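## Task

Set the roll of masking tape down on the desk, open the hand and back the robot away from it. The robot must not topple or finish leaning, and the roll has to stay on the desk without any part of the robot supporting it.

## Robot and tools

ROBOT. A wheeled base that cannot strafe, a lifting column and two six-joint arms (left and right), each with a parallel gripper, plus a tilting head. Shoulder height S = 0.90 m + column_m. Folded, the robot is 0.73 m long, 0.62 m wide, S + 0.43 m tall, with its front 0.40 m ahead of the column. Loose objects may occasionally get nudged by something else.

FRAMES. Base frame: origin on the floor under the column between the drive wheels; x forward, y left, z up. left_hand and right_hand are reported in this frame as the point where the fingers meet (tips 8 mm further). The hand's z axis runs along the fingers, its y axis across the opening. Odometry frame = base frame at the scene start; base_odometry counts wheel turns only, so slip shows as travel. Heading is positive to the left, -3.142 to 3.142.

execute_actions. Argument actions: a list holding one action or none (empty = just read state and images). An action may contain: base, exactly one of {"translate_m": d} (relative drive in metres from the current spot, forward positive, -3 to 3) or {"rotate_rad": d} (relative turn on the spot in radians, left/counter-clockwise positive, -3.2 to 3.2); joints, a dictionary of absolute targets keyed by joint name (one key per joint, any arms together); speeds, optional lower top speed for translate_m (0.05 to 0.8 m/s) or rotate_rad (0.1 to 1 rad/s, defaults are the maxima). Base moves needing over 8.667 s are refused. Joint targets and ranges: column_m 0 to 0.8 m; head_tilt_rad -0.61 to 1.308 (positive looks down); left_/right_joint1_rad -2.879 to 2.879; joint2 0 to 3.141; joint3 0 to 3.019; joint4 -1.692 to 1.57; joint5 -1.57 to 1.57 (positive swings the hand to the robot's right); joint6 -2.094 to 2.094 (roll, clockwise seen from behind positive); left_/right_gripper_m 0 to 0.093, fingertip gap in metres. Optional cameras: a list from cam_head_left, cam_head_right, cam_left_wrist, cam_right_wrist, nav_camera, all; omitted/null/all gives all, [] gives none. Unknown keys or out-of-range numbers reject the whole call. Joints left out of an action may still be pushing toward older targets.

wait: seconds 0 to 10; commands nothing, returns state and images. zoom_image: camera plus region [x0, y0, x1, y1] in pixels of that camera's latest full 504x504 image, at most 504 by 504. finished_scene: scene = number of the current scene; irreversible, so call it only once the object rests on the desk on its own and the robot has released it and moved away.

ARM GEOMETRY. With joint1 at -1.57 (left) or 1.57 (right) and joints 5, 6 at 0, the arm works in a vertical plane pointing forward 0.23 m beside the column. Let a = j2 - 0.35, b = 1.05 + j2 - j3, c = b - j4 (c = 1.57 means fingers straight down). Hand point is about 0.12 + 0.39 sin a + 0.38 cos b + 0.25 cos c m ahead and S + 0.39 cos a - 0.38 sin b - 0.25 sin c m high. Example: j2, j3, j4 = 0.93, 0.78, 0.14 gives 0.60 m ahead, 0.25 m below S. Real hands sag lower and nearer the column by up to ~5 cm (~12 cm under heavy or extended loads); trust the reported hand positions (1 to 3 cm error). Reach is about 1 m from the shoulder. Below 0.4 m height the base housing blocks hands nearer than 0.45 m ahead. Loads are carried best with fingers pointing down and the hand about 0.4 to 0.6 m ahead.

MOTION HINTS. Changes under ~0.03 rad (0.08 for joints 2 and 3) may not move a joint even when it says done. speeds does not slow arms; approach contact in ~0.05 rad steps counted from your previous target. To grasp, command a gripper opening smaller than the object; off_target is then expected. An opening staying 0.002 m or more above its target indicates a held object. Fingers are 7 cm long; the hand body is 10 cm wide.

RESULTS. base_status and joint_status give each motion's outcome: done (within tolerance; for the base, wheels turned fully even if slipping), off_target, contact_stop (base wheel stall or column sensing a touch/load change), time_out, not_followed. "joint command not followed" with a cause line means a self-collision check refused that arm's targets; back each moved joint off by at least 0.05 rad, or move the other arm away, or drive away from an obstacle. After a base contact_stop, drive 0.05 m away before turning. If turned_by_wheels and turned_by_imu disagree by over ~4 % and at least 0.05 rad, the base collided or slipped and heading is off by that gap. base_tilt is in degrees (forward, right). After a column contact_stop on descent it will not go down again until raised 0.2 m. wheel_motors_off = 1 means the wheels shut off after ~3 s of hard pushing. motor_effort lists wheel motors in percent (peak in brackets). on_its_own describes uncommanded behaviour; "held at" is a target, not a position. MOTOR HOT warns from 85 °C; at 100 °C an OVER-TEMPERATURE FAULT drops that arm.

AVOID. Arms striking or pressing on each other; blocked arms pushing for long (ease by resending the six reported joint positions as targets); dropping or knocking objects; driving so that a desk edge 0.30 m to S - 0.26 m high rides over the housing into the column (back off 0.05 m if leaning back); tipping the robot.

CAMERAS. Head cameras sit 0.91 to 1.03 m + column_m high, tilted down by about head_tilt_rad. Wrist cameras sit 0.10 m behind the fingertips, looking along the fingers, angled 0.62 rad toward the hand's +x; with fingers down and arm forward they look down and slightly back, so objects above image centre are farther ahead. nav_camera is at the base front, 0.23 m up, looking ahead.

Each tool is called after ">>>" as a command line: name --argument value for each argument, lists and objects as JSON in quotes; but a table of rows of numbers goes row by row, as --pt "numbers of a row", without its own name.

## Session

>>> execute_actions --actions '[{"joints":{"head_tilt_rad":0.6}}]' --cameras '["cam_head_left"]'

Scene clock: 0.73 s.
base_odometry: x=+0.000 y=+0.000 heading=+0.000 (m, m, rad; odometry frame)
turned_by_wheels: +0.000 (rad since the last result)
turned_by_imu: +0.000 (rad since the last result)
base_tilt: forward=-0.3 right=+0.7 (deg)
base_status: not commanded
joint_positions: column_m=+0.553 head_tilt_rad=+0.618 left_joint1_rad=-1.599 left_joint2_rad=+0.861 left_joint3_rad=+0.356 left_joint4_rad=-0.925 left_joint5_rad=-0.020 left_joint6_rad=+0.049 left_gripper_m=+0.094 right_joint1_rad=+1.573 right_joint2_rad=+0.855 right_joint3_rad=+0.414 right_joint4_rad=-0.982 right_joint5_rad=+0.048 right_joint6_rad=+0.043 right_gripper_m=+0.094
joint_status: all done
wheel_motors_off: 0
motor_effort: left_wheel=+3(3) right_wheel=+1(0) (%)
left_hand: x=+0.1271 y=+0.2224 z=+1.2567 quat_wxyz=(+0.437, -0.038, -0.898, +0.010) (m; base frame)
right_hand: x=+0.1505 y=-0.2332 z=+1.2577 quat_wxyz=(+0.434, -0.008, -0.900, +0.030) (m; base frame)
pictures: cam_head_left
Images, in order (width x height): cam_head_left 504x504.

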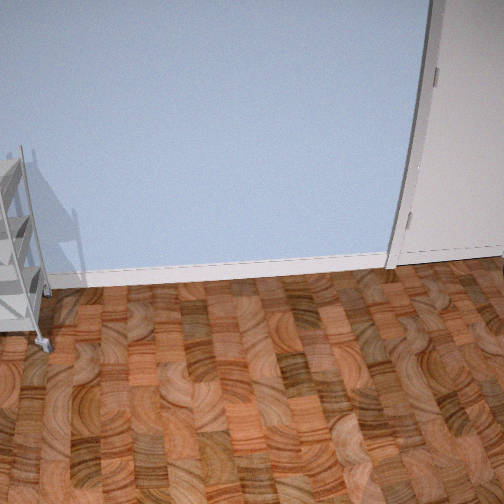

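>>> execute_actions --actions '[{"base":{"rotate_rad":1.5},"joints":{"column_m":0.5,"left_joint2_rad":0.93,"left_joint3_rad":0.78,"left_joint4_rad":-0.37}}]' --cameras '["cam_head_left"]'

Scene clock: 3.90 s.
base_odometry: x=+0.000 y=+0.000 heading=+1.499 (m, m, rad; odometry frame)
turned_by_wheels: +1.499 (rad since the last result)
turned_by_imu: +1.523 (rad since the last result)
base_tilt: forward=-0.3 right=+0.6 (deg)
base_status: done
joint_positions: column_m=+0.500 head_tilt_rad=+0.617 left_joint1_rad=-1.599 left_joint2_rad=+0.928 left_joint3_rad=+0.789 left_joint4_rad=-0.374 left_joint5_rad=-0.020 left_joint6_rad=+0.049 left_gripper_m=+0.094 right_joint1_rad=+1.573 right_joint2_rad=+0.855 right_joint3_rad=+0.414 right_joint4_rad=-0.982 right_joint5_rad=+0.048 right_joint6_rad=+0.043 right_gripper_m=+0.094
joint_status: all done
wheel_motors_off: 0
motor_effort: left_wheel=-4(48) right_wheel=+5(33) (%)
left_hand: x=+0.4808 y=+0.2154 z=+1.1238 quat_wxyz=(-0.005, -0.031, -0.999, +0.002) (m; base frame)
right_hand: x=+0.1507 y=-0.2332 z=+1.2048 quat_wxyz=(+0.434, -0.008, -0.900, +0.030) (m; base frame)
pictures: cam_head_left
Images, in order (width x height): cam_head_left 504x504.

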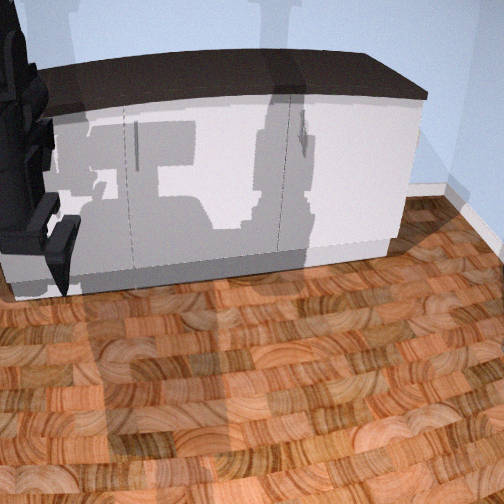

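Not visible; look further left.

>>> execute_actions --actions '[{"base":{"rotate_rad":0.5}}]' --cameras '["cam_head_right"]'

Scene clock: 5.97 s.
base_odometry: x=+0.000 y=+0.000 heading=+1.998 (m, m, rad; odometry frame)
turned_by_wheels: +0.499 (rad since the last result)
turned_by_imu: +0.509 (rad since the last result)
base_tilt: forward=-0.3 right=+0.7 (deg)
base_status: done
joint_positions: column_m=+0.500 head_tilt_rad=+0.617 left_joint1_rad=-1.599 left_joint2_rad=+0.928 left_joint3_rad=+0.789 left_joint4_rad=-0.374 left_joint5_rad=-0.020 left_joint6_rad=+0.049 left_gripper_m=+0.094 right_joint1_rad=+1.573 right_joint2_rad=+0.855 right_joint3_rad=+0.414 right_joint4_rad=-0.982 right_joint5_rad=+0.048 right_joint6_rad=+0.043 right_gripper_m=+0.094
joint_status: not commanded
wheel_motors_off: 0
motor_effort: left_wheel=-4(31) right_wheel=+6(26) (%)
left_hand: x=+0.4808 y=+0.2154 z=+1.1238 quat_wxyz=(-0.005, -0.031, -0.999, +0.002) (m; base frame)
right_hand: x=+0.1507 y=-0.2332 z=+1.2048 quat_wxyz=(+0.434, -0.008, -0.900, +0.030) (m; base frame)
pictures: cam_head_right
Images, in order (width x height): cam_head_right 504x504.

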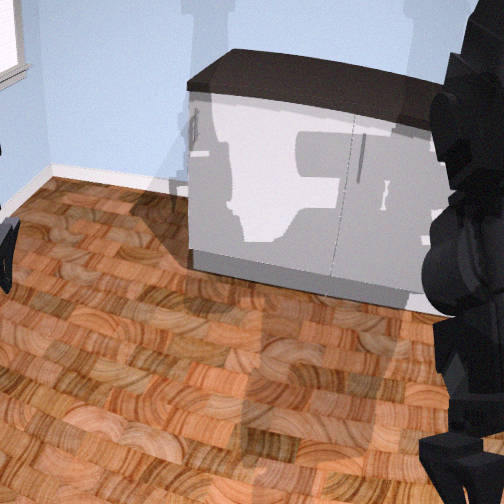

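Check shelf.

>>> execute_actions --actions '[{"base":{"rotate_rad":1.3}}]' --cameras '["cam_head_right"]'

Scene clock: 8.93 s.
base_odometry: x=+0.000 y=+0.000 heading=-2.986 (m, m, rad; odometry frame)
turned_by_wheels: +1.299 (rad since the last result)
turned_by_imu: +1.323 (rad since the last result)
base_tilt: forward=-0.3 right=+0.6 (deg)
base_status: done
joint_positions: column_m=+0.500 head_tilt_rad=+0.617 left_joint1_rad=-1.599 left_joint2_rad=+0.928 left_joint3_rad=+0.789 left_joint4_rad=-0.374 left_joint5_rad=-0.020 left_joint6_rad=+0.049 left_gripper_m=+0.094 right_joint1_rad=+1.573 right_joint2_rad=+0.855 right_joint3_rad=+0.414 right_joint4_rad=-0.982 right_joint5_rad=+0.048 right_joint6_rad=+0.043 right_gripper_m=+0.094
joint_status: not commanded
wheel_motors_off: 0
motor_effort: left_wheel=-5(29) right_wheel=+4(27) (%)
left_hand: x=+0.4808 y=+0.2154 z=+1.1238 quat_wxyz=(-0.005, -0.031, -0.999, +0.002) (m; base frame)
right_hand: x=+0.1507 y=-0.2332 z=+1.2048 quat_wxyz=(+0.434, -0.008, -0.900, +0.030) (m; base frame)
pictures: cam_head_right
Images, in order (width x height): cam_head_right 504x504.

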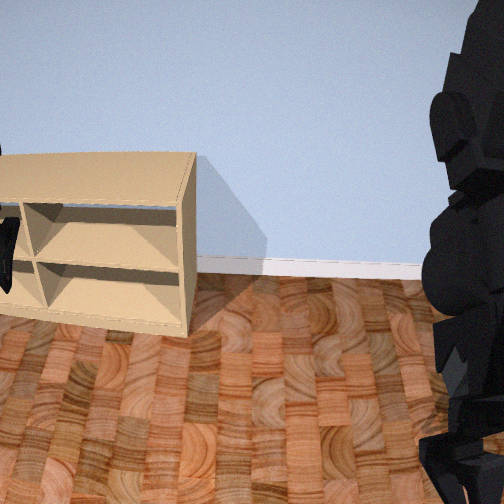

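>>> execute_actions --actions '[{"base":{"rotate_rad":0.6}}]' --cameras '["cam_head_right"]'

Scene clock: 11.03 s.
base_odometry: x=+0.000 y=+0.000 heading=-2.386 (m, m, rad; odometry frame)
turned_by_wheels: +0.599 (rad since the last result)
turned_by_imu: +0.611 (rad since the last result)
base_tilt: forward=-0.4 right=+0.6 (deg)
base_status: done
joint_positions: column_m=+0.500 head_tilt_rad=+0.617 left_joint1_rad=-1.599 left_joint2_rad=+0.928 left_joint3_rad=+0.789 left_joint4_rad=-0.374 left_joint5_rad=-0.020 left_joint6_rad=+0.049 left_gripper_m=+0.094 right_joint1_rad=+1.573 right_joint2_rad=+0.855 right_joint3_rad=+0.414 right_joint4_rad=-0.982 right_joint5_rad=+0.048 right_joint6_rad=+0.043 right_gripper_m=+0.094
joint_status: not commanded
wheel_motors_off: 0
motor_effort: left_wheel=-5(34) right_wheel=+2(27) (%)
left_hand: x=+0.4808 y=+0.2154 z=+1.1238 quat_wxyz=(-0.005, -0.031, -0.999, +0.002) (m; base frame)
right_hand: x=+0.1507 y=-0.2332 z=+1.2048 quat_wxyz=(+0.434, -0.008, -0.900, +0.030) (m; base frame)
pictures: cam_head_right
Images, in order (width x height): cam_head_right 504x504.

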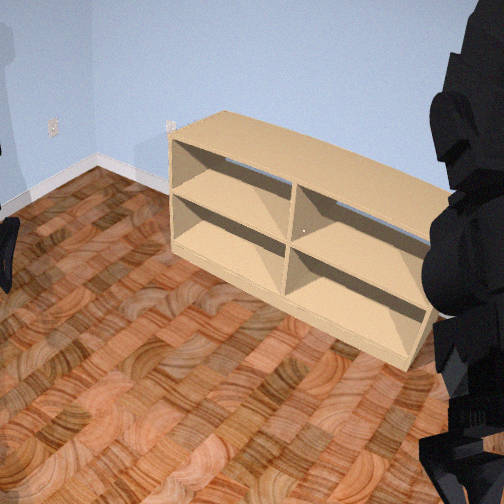

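Empty; so the cart.

>>> execute_actions --actions '[{"base":{"rotate_rad":2.9}}]' --cameras '["cam_head_right"]'

Scene clock: 15.67 s.
base_odometry: x=+0.000 y=+0.000 heading=+0.513 (m, m, rad; odometry frame)
turned_by_wheels: +2.899 (rad since the last result)
turned_by_imu: +2.953 (rad since the last result)
base_tilt: forward=-0.5 right=+0.6 (deg)
base_status: done
joint_positions: column_m=+0.500 head_tilt_rad=+0.617 left_joint1_rad=-1.599 left_joint2_rad=+0.928 left_joint3_rad=+0.789 left_joint4_rad=-0.374 left_joint5_rad=-0.020 left_joint6_rad=+0.049 left_gripper_m=+0.094 right_joint1_rad=+1.573 right_joint2_rad=+0.855 right_joint3_rad=+0.414 right_joint4_rad=-0.982 right_joint5_rad=+0.048 right_joint6_rad=+0.043 right_gripper_m=+0.094
joint_status: not commanded
wheel_motors_off: 0
motor_effort: left_wheel=-6(32) right_wheel=+4(30) (%)
left_hand: x=+0.4808 y=+0.2154 z=+1.1238 quat_wxyz=(-0.005, -0.031, -0.999, +0.002) (m; base frame)
right_hand: x=+0.1507 y=-0.2332 z=+1.2048 quat_wxyz=(+0.434, -0.008, -0.900, +0.030) (m; base frame)
pictures: cam_head_right
Images, in order (width x height): cam_head_right 504x504.

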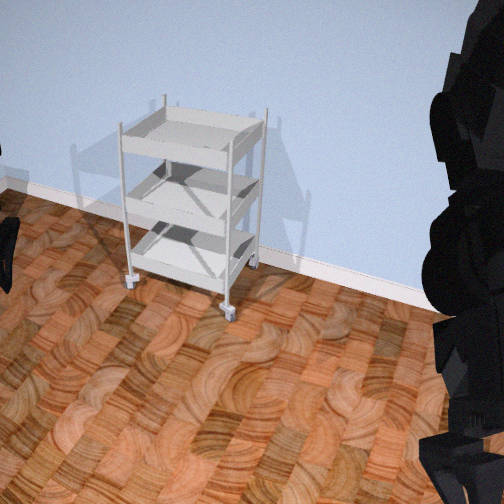

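Hidden in the top tray perhaps.

>>> execute_actions --actions '[{"base":{"translate_m":1.0},"joints":{"head_tilt_rad":0.9}}]' --cameras '["cam_head_left","cam_left_wrist"]'

Scene clock: 19.33 s.
base_odometry: x=+0.871 y=+0.491 heading=+0.513 (m, m, rad; odometry frame)
turned_by_wheels: +0.000 (rad since the last result)
turned_by_imu: +0.001 (rad since the last result)
base_tilt: forward=-0.3 right=+0.7 (deg)
base_status: done
joint_positions: column_m=+0.500 head_tilt_rad=+0.901 left_joint1_rad=-1.599 left_joint2_rad=+0.928 left_joint3_rad=+0.784 left_joint4_rad=-0.374 left_joint5_rad=-0.020 left_joint6_rad=+0.049 left_gripper_m=+0.094 right_joint1_rad=+1.573 right_joint2_rad=+0.855 right_joint3_rad=+0.415 right_joint4_rad=-0.982 right_joint5_rad=+0.048 right_joint6_rad=+0.043 right_gripper_m=+0.094
joint_status: all done
wheel_motors_off: 0
motor_effort: left_wheel=+0(54) right_wheel=+1(52) (%)
left_hand: x=+0.4784 y=+0.2155 z=+1.1232 quat_wxyz=(-0.003, -0.031, -0.999, +0.002) (m; base frame)
right_hand: x=+0.1511 y=-0.2332 z=+1.2047 quat_wxyz=(+0.434, -0.008, -0.901, +0.030) (m; base frame)
pictures: cam_head_left, cam_left_wrist
Images, in order (width x height): cam_head_left 504x504, cam_left_wrist 504x504.

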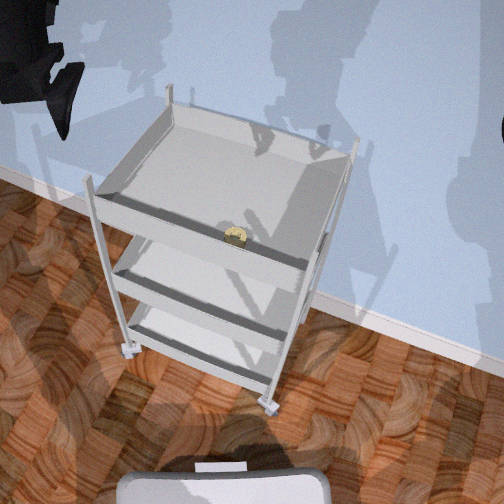

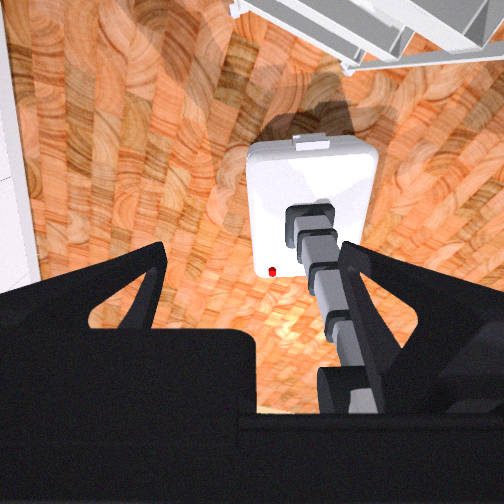

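>>> execute_actions --actions '[{"base":{"rotate_rad":-0.3}}]' --cameras '[]'

>>> execute_actions --actions '[{"base":{"translate_m":0.1},"joints":{"column_m":0.35}}]' --cameras '["cam_left_wrist"]'

Scene clock: 21.17 s.
base_odometry: x=+0.872 y=+0.491 heading=+0.214 (m, m, rad; odometry frame)
turned_by_wheels: -0.299 (rad since the last result)
turned_by_imu: -0.301 (rad since the last result)
base_tilt: forward=-0.2 right=+0.8 (deg)
base_status: done
joint_positions: column_m=+0.500 head_tilt_rad=+0.901 left_joint1_rad=-1.599 left_joint2_rad=+0.928 left_joint3_rad=+0.784 left_joint4_rad=-0.374 left_joint5_rad=-0.020 left_joint6_rad=+0.049 left_gripper_m=+0.094 right_joint1_rad=+1.573 right_joint2_rad=+0.855 right_joint3_rad=+0.415 right_joint4_rad=-0.982 right_joint5_rad=+0.048 right_joint6_rad=+0.043 right_gripper_m=+0.094
joint_status: not commanded
wheel_motors_off: 0
motor_effort: left_wheel=+2(42) right_wheel=-2(50) (%)
left_hand: x=+0.4784 y=+0.2155 z=+1.1232 quat_wxyz=(-0.003, -0.031, -0.999, +0.002) (m; base frame)
right_hand: x=+0.1511 y=-0.2332 z=+1.2047 quat_wxyz=(+0.434, -0.008, -0.901, +0.030) (m; base frame)
pictures: none
No camera images: the call's "cameras" was empty. Leave "cameras" out to get every camera's image.

Scene clock: 23.67 s.
base_odometry: x=+0.969 y=+0.512 heading=+0.213 (m, m, rad; odometry frame)
turned_by_wheels: -0.001 (rad since the last result)
turned_by_imu: +0.000 (rad since the last result)
base_tilt: forward=-0.5 right=+0.6 (deg)
base_status: done
joint_positions: column_m=+0.350 head_tilt_rad=+0.902 left_joint1_rad=-1.599 left_joint2_rad=+0.928 left_joint3_rad=+0.784 left_joint4_rad=-0.374 left_joint5_rad=-0.020 left_joint6_rad=+0.049 left_gripper_m=+0.094 right_joint1_rad=+1.573 right_joint2_rad=+0.855 right_joint3_rad=+0.415 right_joint4_rad=-0.982 right_joint5_rad=+0.048 right_joint6_rad=+0.043 right_gripper_m=+0.094
joint_status: all done
wheel_motors_off: 0
motor_effort: left_wheel=-1(58) right_wheel=+0(47) (%)
left_hand: x=+0.4784 y=+0.2155 z=+0.9732 quat_wxyz=(-0.003, -0.031, -0.999, +0.002) (m; base frame)
right_hand: x=+0.1511 y=-0.2332 z=+1.0547 quat_wxyz=(+0.434, -0.008, -0.901, +0.030) (m; base frame)
pictures: cam_left_wrist
Images, in order (width x height): cam_left_wrist 504x504.

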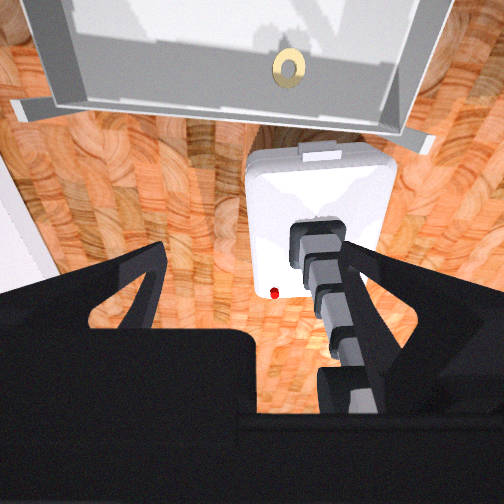

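Tape small (~5cm), ~0.35 below camera.

>>> execute_actions --actions '[{"base":{"translate_m":0.08},"joints":{"left_joint1_rad":-1.7}}]' --cameras '[]'

>>> execute_actions --actions '[{"joints":{"column_m":0.17}}]' --cameras '["cam_left_wrist"]'

Scene clock: 25.27 s.
base_odometry: x=+1.048 y=+0.529 heading=+0.212 (m, m, rad; odometry frame)
turned_by_wheels: -0.001 (rad since the last result)
turned_by_imu: +0.000 (rad since the last result)
base_tilt: forward=-0.4 right=+0.6 (deg)
base_status: done
joint_positions: column_m=+0.350 head_tilt_rad=+0.902 left_joint1_rad=-1.708 left_joint2_rad=+0.928 left_joint3_rad=+0.784 left_joint4_rad=-0.373 left_joint5_rad=-0.020 left_joint6_rad=+0.049 left_gripper_m=+0.094 right_joint1_rad=+1.573 right_joint2_rad=+0.855 right_joint3_rad=+0.416 right_joint4_rad=-0.982 right_joint5_rad=+0.048 right_joint6_rad=+0.043 right_gripper_m=+0.094
joint_status: all done
wheel_motors_off: 0
motor_effort: left_wheel=-1(49) right_wheel=+1(42) (%)
left_hand: x=+0.4763 y=+0.1674 z=+0.9763 quat_wxyz=(-0.004, -0.059, -0.997, +0.050) (m; base frame)
right_hand: x=+0.1515 y=-0.2332 z=+1.0546 quat_wxyz=(+0.433, -0.008, -0.901, +0.030) (m; base frame)
pictures: none
No camera images: the call's "cameras" was empty. Leave "cameras" out to get every camera's image.

Scene clock: 28.17 s.
base_odometry: x=+1.048 y=+0.529 heading=+0.212 (m, m, rad; odometry frame)
turned_by_wheels: +0.000 (rad since the last result)
turned_by_imu: +0.001 (rad since the last result)
base_tilt: forward=-0.2 right=+0.6 (deg)
base_status: not commanded
joint_positions: column_m=+0.170 head_tilt_rad=+0.902 left_joint1_rad=-1.708 left_joint2_rad=+0.928 left_joint3_rad=+0.784 left_joint4_rad=-0.373 left_joint5_rad=-0.020 left_joint6_rad=+0.049 left_gripper_m=+0.094 right_joint1_rad=+1.573 right_joint2_rad=+0.855 right_joint3_rad=+0.416 right_joint4_rad=-0.982 right_joint5_rad=+0.048 right_joint6_rad=+0.043 right_gripper_m=+0.094
joint_status: all done
wheel_motors_off: 0
motor_effort: left_wheel=-1(2) right_wheel=-2(5) (%)
left_hand: x=+0.4763 y=+0.1674 z=+0.7963 quat_wxyz=(-0.004, -0.059, -0.997, +0.050) (m; base frame)
right_hand: x=+0.1515 y=-0.2332 z=+0.8746 quat_wxyz=(+0.433, -0.008, -0.901, +0.030) (m; base frame)
pictures: cam_left_wrist
Images, in order (width x height): cam_left_wrist 504x504.

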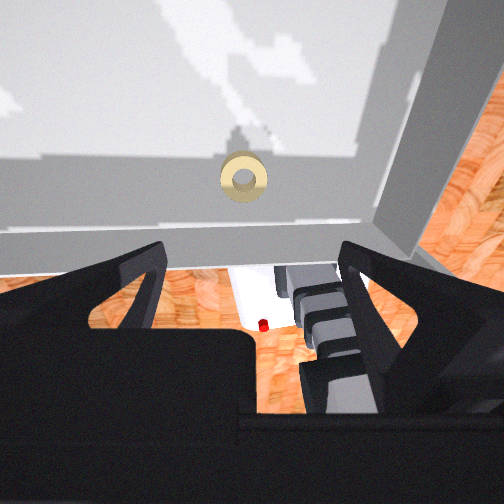

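>>> execute_actions --actions '[{"joints":{"column_m":0.05}}]' --cameras '["cam_left_wrist"]'

>>> execute_actions --actions '[{"joints":{"left_gripper_m":0.01}}]' --cameras '[]'

Scene clock: 30.53 s.
base_odometry: x=+1.048 y=+0.529 heading=+0.212 (m, m, rad; odometry frame)
turned_by_wheels: +0.000 (rad since the last result)
turned_by_imu: +0.001 (rad since the last result)
base_tilt: forward=-0.3 right=+0.7 (deg)
base_status: not commanded
joint_positions: column_m=+0.050 head_tilt_rad=+0.902 left_joint1_rad=-1.708 left_joint2_rad=+0.924 left_joint3_rad=+0.784 left_joint4_rad=-0.375 left_joint5_rad=-0.023 left_joint6_rad=+0.046 left_gripper_m=+0.094 right_joint1_rad=+1.573 right_joint2_rad=+0.855 right_joint3_rad=+0.416 right_joint4_rad=-0.982 right_joint5_rad=+0.048 right_joint6_rad=+0.043 right_gripper_m=+0.094
joint_status: all done
wheel_motors_off: 0
motor_effort: left_wheel=-1(2) right_wheel=+3(2) (%)
left_hand: x=+0.4770 y=+0.1680 z=+0.6778 quat_wxyz=(-0.006, -0.057, -0.997, +0.048) (m; base frame)
right_hand: x=+0.1515 y=-0.2332 z=+0.7546 quat_wxyz=(+0.433, -0.008, -0.901, +0.030) (m; base frame)
pictures: cam_left_wrist
Images, in order (width x height): cam_left_wrist 504x504.

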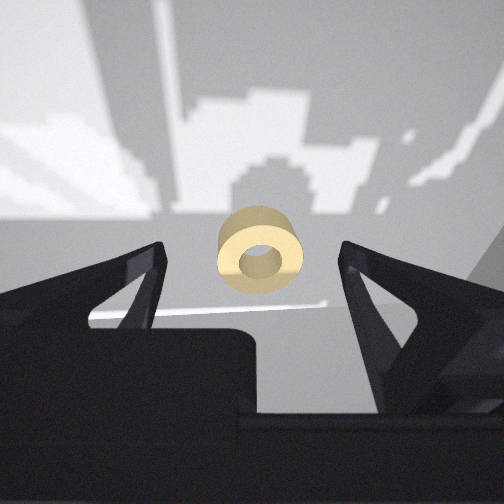

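Scene clock: 31.23 s.
base_odometry: x=+1.048 y=+0.529 heading=+0.212 (m, m, rad; odometry frame)
turned_by_wheels: +0.000 (rad since the last result)
turned_by_imu: +0.000 (rad since the last result)
base_tilt: forward=-0.3 right=+0.7 (deg)
base_status: not commanded
joint_positions: column_m=+0.050 head_tilt_rad=+0.902 left_joint1_rad=-1.706 left_joint2_rad=+0.924 left_joint3_rad=+0.784 left_joint4_rad=-0.375 left_joint5_rad=-0.023 left_joint6_rad=+0.046 left_gripper_m=+0.039 right_joint1_rad=+1.573 right_joint2_rad=+0.855 right_joint3_rad=+0.416 right_joint4_rad=-0.982 right_joint5_rad=+0.048 right_joint6_rad=+0.043 right_gripper_m=+0.094
joint_status: left_gripper_m off_target (ended at +0.039, target +0.010)
wheel_motors_off: 0
motor_effort: left_wheel=+0(1) right_wheel=+4(2) (%)
left_hand: x=+0.4771 y=+0.1692 z=+0.6776 quat_wxyz=(-0.006, -0.056, -0.997, +0.047) (m; base frame)
right_hand: x=+0.1515 y=-0.2332 z=+0.7546 quat_wxyz=(+0.433, -0.008, -0.901, +0.030) (m; base frame)
pictures: none
No camera images: the call's "cameras" was empty. Leave "cameras" out to get every camera's image.

Desk to the right (heading ≈ -1.5).

>>> execute_actions --actions '[{"joints":{"column_m":0.45,"head_tilt_rad":0.6}}]' --cameras '[]'

>>> execute_actions --actions '[{"base":{"rotate_rad":-2.1}}]' --cameras '["cam_head_left"]'

Scene clock: 37.17 s.
base_odometry: x=+1.048 y=+0.529 heading=+0.212 (m, m, rad; odometry frame)
turned_by_wheels: +0.000 (rad since the last result)
turned_by_imu: +0.002 (rad since the last result)
base_tilt: forward=-0.4 right=+0.7 (deg)
base_status: not commanded
joint_positions: column_m=+0.450 head_tilt_rad=+0.617 left_joint1_rad=-1.706 left_joint2_rad=+0.924 left_joint3_rad=+0.784 left_joint4_rad=-0.375 left_joint5_rad=-0.023 left_joint6_rad=+0.046 left_gripper_m=+0.039 right_joint1_rad=+1.573 right_joint2_rad=+0.855 right_joint3_rad=+0.416 right_joint4_rad=-0.982 right_joint5_rad=+0.048 right_joint6_rad=+0.043 right_gripper_m=+0.094
joint_status: all done
wheel_motors_off: 0
motor_effort: left_wheel=-1(1) right_wheel=+2(2) (%)
left_hand: x=+0.4771 y=+0.1692 z=+1.0775 quat_wxyz=(-0.006, -0.056, -0.997, +0.047) (m; base frame)
right_hand: x=+0.1515 y=-0.2332 z=+1.1544 quat_wxyz=(+0.433, -0.008, -0.901, +0.030) (m; base frame)
pictures: none
No camera images: the call's "cameras" was empty. Leave "cameras" out to get every camera's image.

Scene clock: 40.73 s.
base_odometry: x=+1.048 y=+0.529 heading=-1.887 (m, m, rad; odometry frame)
turned_by_wheels: -2.099 (rad since the last result)
turned_by_imu: -2.131 (rad since the last result)
base_tilt: forward=-0.3 right=+0.7 (deg)
base_status: done
joint_positions: column_m=+0.450 head_tilt_rad=+0.617 left_joint1_rad=-1.705 left_joint2_rad=+0.924 left_joint3_rad=+0.784 left_joint4_rad=-0.375 left_joint5_rad=-0.023 left_joint6_rad=+0.046 left_gripper_m=+0.039 right_joint1_rad=+1.573 right_joint2_rad=+0.855 right_joint3_rad=+0.416 right_joint4_rad=-0.982 right_joint5_rad=+0.048 right_joint6_rad=+0.043 right_gripper_m=+0.094
joint_status: not commanded
wheel_motors_off: 0
motor_effort: left_wheel=+5(52) right_wheel=-4(46) (%)
left_hand: x=+0.4771 y=+0.1695 z=+1.0775 quat_wxyz=(-0.006, -0.056, -0.997, +0.047) (m; base frame)
right_hand: x=+0.1515 y=-0.2332 z=+1.1544 quat_wxyz=(+0.433, -0.008, -0.901, +0.030) (m; base frame)
pictures: cam_head_left
Images, in order (width x height): cam_head_left 504x504.

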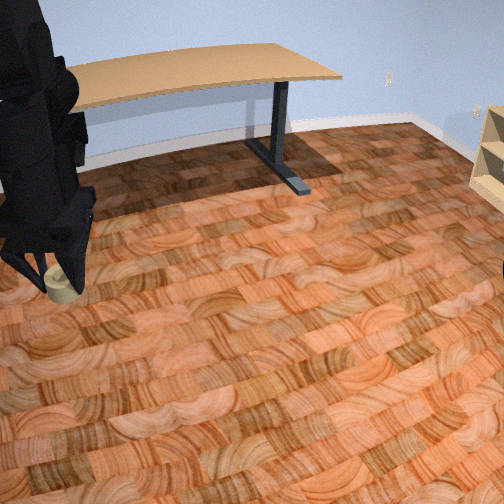

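>>> execute_actions --actions '[{"base":{"rotate_rad":0.2}}]' --cameras '[]'

>>> execute_actions --actions '[{"base":{"translate_m":1.6}}]' --cameras '["cam_head_left"]'

Scene clock: 42.53 s.
base_odometry: x=+1.048 y=+0.529 heading=-1.688 (m, m, rad; odometry frame)
turned_by_wheels: +0.199 (rad since the last result)
turned_by_imu: +0.204 (rad since the last result)
base_tilt: forward=-0.3 right=+0.6 (deg)
base_status: done
joint_positions: column_m=+0.450 head_tilt_rad=+0.617 left_joint1_rad=-1.705 left_joint2_rad=+0.924 left_joint3_rad=+0.784 left_joint4_rad=-0.375 left_joint5_rad=-0.023 left_joint6_rad=+0.046 left_gripper_m=+0.039 right_joint1_rad=+1.573 right_joint2_rad=+0.855 right_joint3_rad=+0.415 right_joint4_rad=-0.982 right_joint5_rad=+0.048 right_joint6_rad=+0.043 right_gripper_m=+0.094
joint_status: not commanded
wheel_motors_off: 0
motor_effort: left_wheel=-5(26) right_wheel=+6(23) (%)
left_hand: x=+0.4771 y=+0.1695 z=+1.0775 quat_wxyz=(-0.006, -0.056, -0.997, +0.047) (m; base frame)
right_hand: x=+0.1513 y=-0.2332 z=+1.1545 quat_wxyz=(+0.433, -0.008, -0.901, +0.030) (m; base frame)
pictures: none
No camera images: the call's "cameras" was empty. Leave "cameras" out to get every camera's image.

Scene clock: 46.73 s.
base_odometry: x=+0.859 y=-1.060 heading=-1.690 (m, m, rad; odometry frame)
turned_by_wheels: -0.002 (rad since the last result)
turned_by_imu: +0.000 (rad since the last result)
base_tilt: forward=-0.3 right=+0.6 (deg)
base_status: done
joint_positions: column_m=+0.450 head_tilt_rad=+0.617 left_joint1_rad=-1.705 left_joint2_rad=+0.924 left_joint3_rad=+0.783 left_joint4_rad=-0.375 left_joint5_rad=-0.023 left_joint6_rad=+0.046 left_gripper_m=+0.039 right_joint1_rad=+1.573 right_joint2_rad=+0.855 right_joint3_rad=+0.415 right_joint4_rad=-0.982 right_joint5_rad=+0.048 right_joint6_rad=+0.043 right_gripper_m=+0.094
joint_status: not commanded
wheel_motors_off: 0
motor_effort: left_wheel=-1(46) right_wheel=+1(60) (%)
left_hand: x=+0.4768 y=+0.1695 z=+1.0774 quat_wxyz=(-0.005, -0.056, -0.997, +0.047) (m; base frame)
right_hand: x=+0.1511 y=-0.2332 z=+1.1546 quat_wxyz=(+0.434, -0.008, -0.901, +0.030) (m; base frame)
pictures: cam_head_left
Images, in order (width x height): cam_head_left 504x504.

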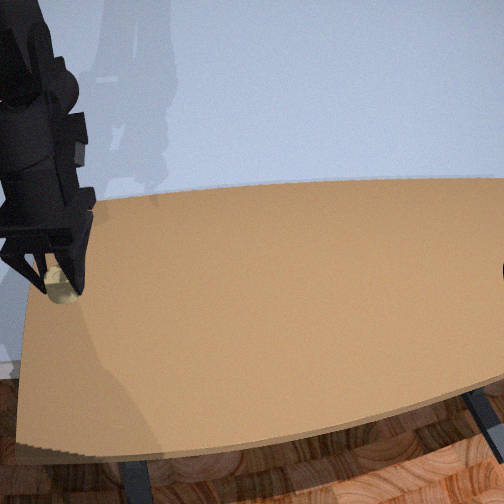

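Near the left edge; turn right a bit.

>>> execute_actions --actions '[{"base":{"rotate_rad":-0.4},"joints":{"column_m":0.2}}]' --cameras '[]'

>>> execute_actions --actions '[{"joints":{"left_gripper_m":0.09}}]' --cameras '[]'

>>> execute_actions --actions '[{"base":{"translate_m":-0.6}}]' --cameras '[]'

>>> finished_scene --scene 2

Scene clock: 50.87 s.
base_odometry: x=+0.859 y=-1.060 heading=-2.089 (m, m, rad; odometry frame)
turned_by_wheels: -0.399 (rad since the last result)
turned_by_imu: -0.402 (rad since the last result)
base_tilt: forward=-0.2 right=+0.8 (deg)
base_status: done
joint_positions: column_m=+0.200 head_tilt_rad=+0.617 left_joint1_rad=-1.705 left_joint2_rad=+0.924 left_joint3_rad=+0.783 left_joint4_rad=-0.375 left_joint5_rad=-0.022 left_joint6_rad=+0.046 left_gripper_m=+0.039 right_joint1_rad=+1.573 right_joint2_rad=+0.855 right_joint3_rad=+0.415 right_joint4_rad=-0.982 right_joint5_rad=+0.048 right_joint6_rad=+0.043 right_gripper_m=+0.094
joint_status: all done
wheel_motors_off: 0
motor_effort: left_wheel=+6(38) right_wheel=-7(51) (%)
left_hand: x=+0.4768 y=+0.1696 z=+0.8274 quat_wxyz=(-0.005, -0.056, -0.997, +0.047) (m; base frame)
right_hand: x=+0.1509 y=-0.2332 z=+0.9047 quat_wxyz=(+0.434, -0.008, -0.901, +0.030) (m; base frame)
pictures: none
No camera images: the call's "cameras" was empty. Leave "cameras" out to get every camera's image.

Scene clock: 51.57 s.
base_odometry: x=+0.859 y=-1.060 heading=-2.089 (m, m, rad; odometry frame)
turned_by_wheels: +0.000 (rad since the last result)
turned_by_imu: +0.000 (rad since the last result)
base_tilt: forward=-0.1 right=+0.7 (deg)
base_status: not commanded
joint_positions: column_m=+0.200 head_tilt_rad=+0.617 left_joint1_rad=-1.705 left_joint2_rad=+0.924 left_joint3_rad=+0.783 left_joint4_rad=-0.375 left_joint5_rad=-0.022 left_joint6_rad=+0.046 left_gripper_m=+0.090 right_joint1_rad=+1.573 right_joint2_rad=+0.855 right_joint3_rad=+0.415 right_joint4_rad=-0.982 right_joint5_rad=+0.048 right_joint6_rad=+0.043 right_gripper_m=+0.094
joint_status: all done
wheel_motors_off: 0
motor_effort: left_wheel=+6(6) right_wheel=-5(5) (%)
left_hand: x=+0.4768 y=+0.1696 z=+0.8274 quat_wxyz=(-0.005, -0.056, -0.997, +0.047) (m; base frame)
right_hand: x=+0.1509 y=-0.2332 z=+0.9047 quat_wxyz=(+0.434, -0.008, -0.901, +0.030) (m; base frame)
pictures: none
No camera images: the call's "cameras" was empty. Leave "cameras" out to get every camera's image.

Scene clock: 54.23 s.
base_odometry: x=+1.156 y=-0.539 heading=-2.089 (m, m, rad; odometry frame)
turned_by_wheels: +0.000 (rad since the last result)
turned_by_imu: +0.001 (rad since the last result)
base_tilt: forward=-0.2 right=+0.7 (deg)
base_status: done
joint_positions: column_m=+0.200 head_tilt_rad=+0.617 left_joint1_rad=-1.705 left_joint2_rad=+0.924 left_joint3_rad=+0.781 left_joint4_rad=-0.375 left_joint5_rad=-0.022 left_joint6_rad=+0.046 left_gripper_m=+0.090 right_joint1_rad=+1.573 right_joint2_rad=+0.855 right_joint3_rad=+0.412 right_joint4_rad=-0.982 right_joint5_rad=+0.048 right_joint6_rad=+0.043 right_gripper_m=+0.094
joint_status: not commanded
wheel_motors_off: 0
motor_effort: left_wheel=+0(57) right_wheel=+1(48) (%)
left_hand: x=+0.4756 y=+0.1697 z=+0.8272 quat_wxyz=(-0.004, -0.056, -0.997, +0.047) (m; base frame)
right_hand: x=+0.1493 y=-0.2332 z=+0.9052 quat_wxyz=(+0.435, -0.008, -0.900, +0.030) (m; base frame)
pictures: none
No camera images: the call's "cameras" was empty. Leave "cameras" out to get every camera's image.

The scene is finished: the task was done.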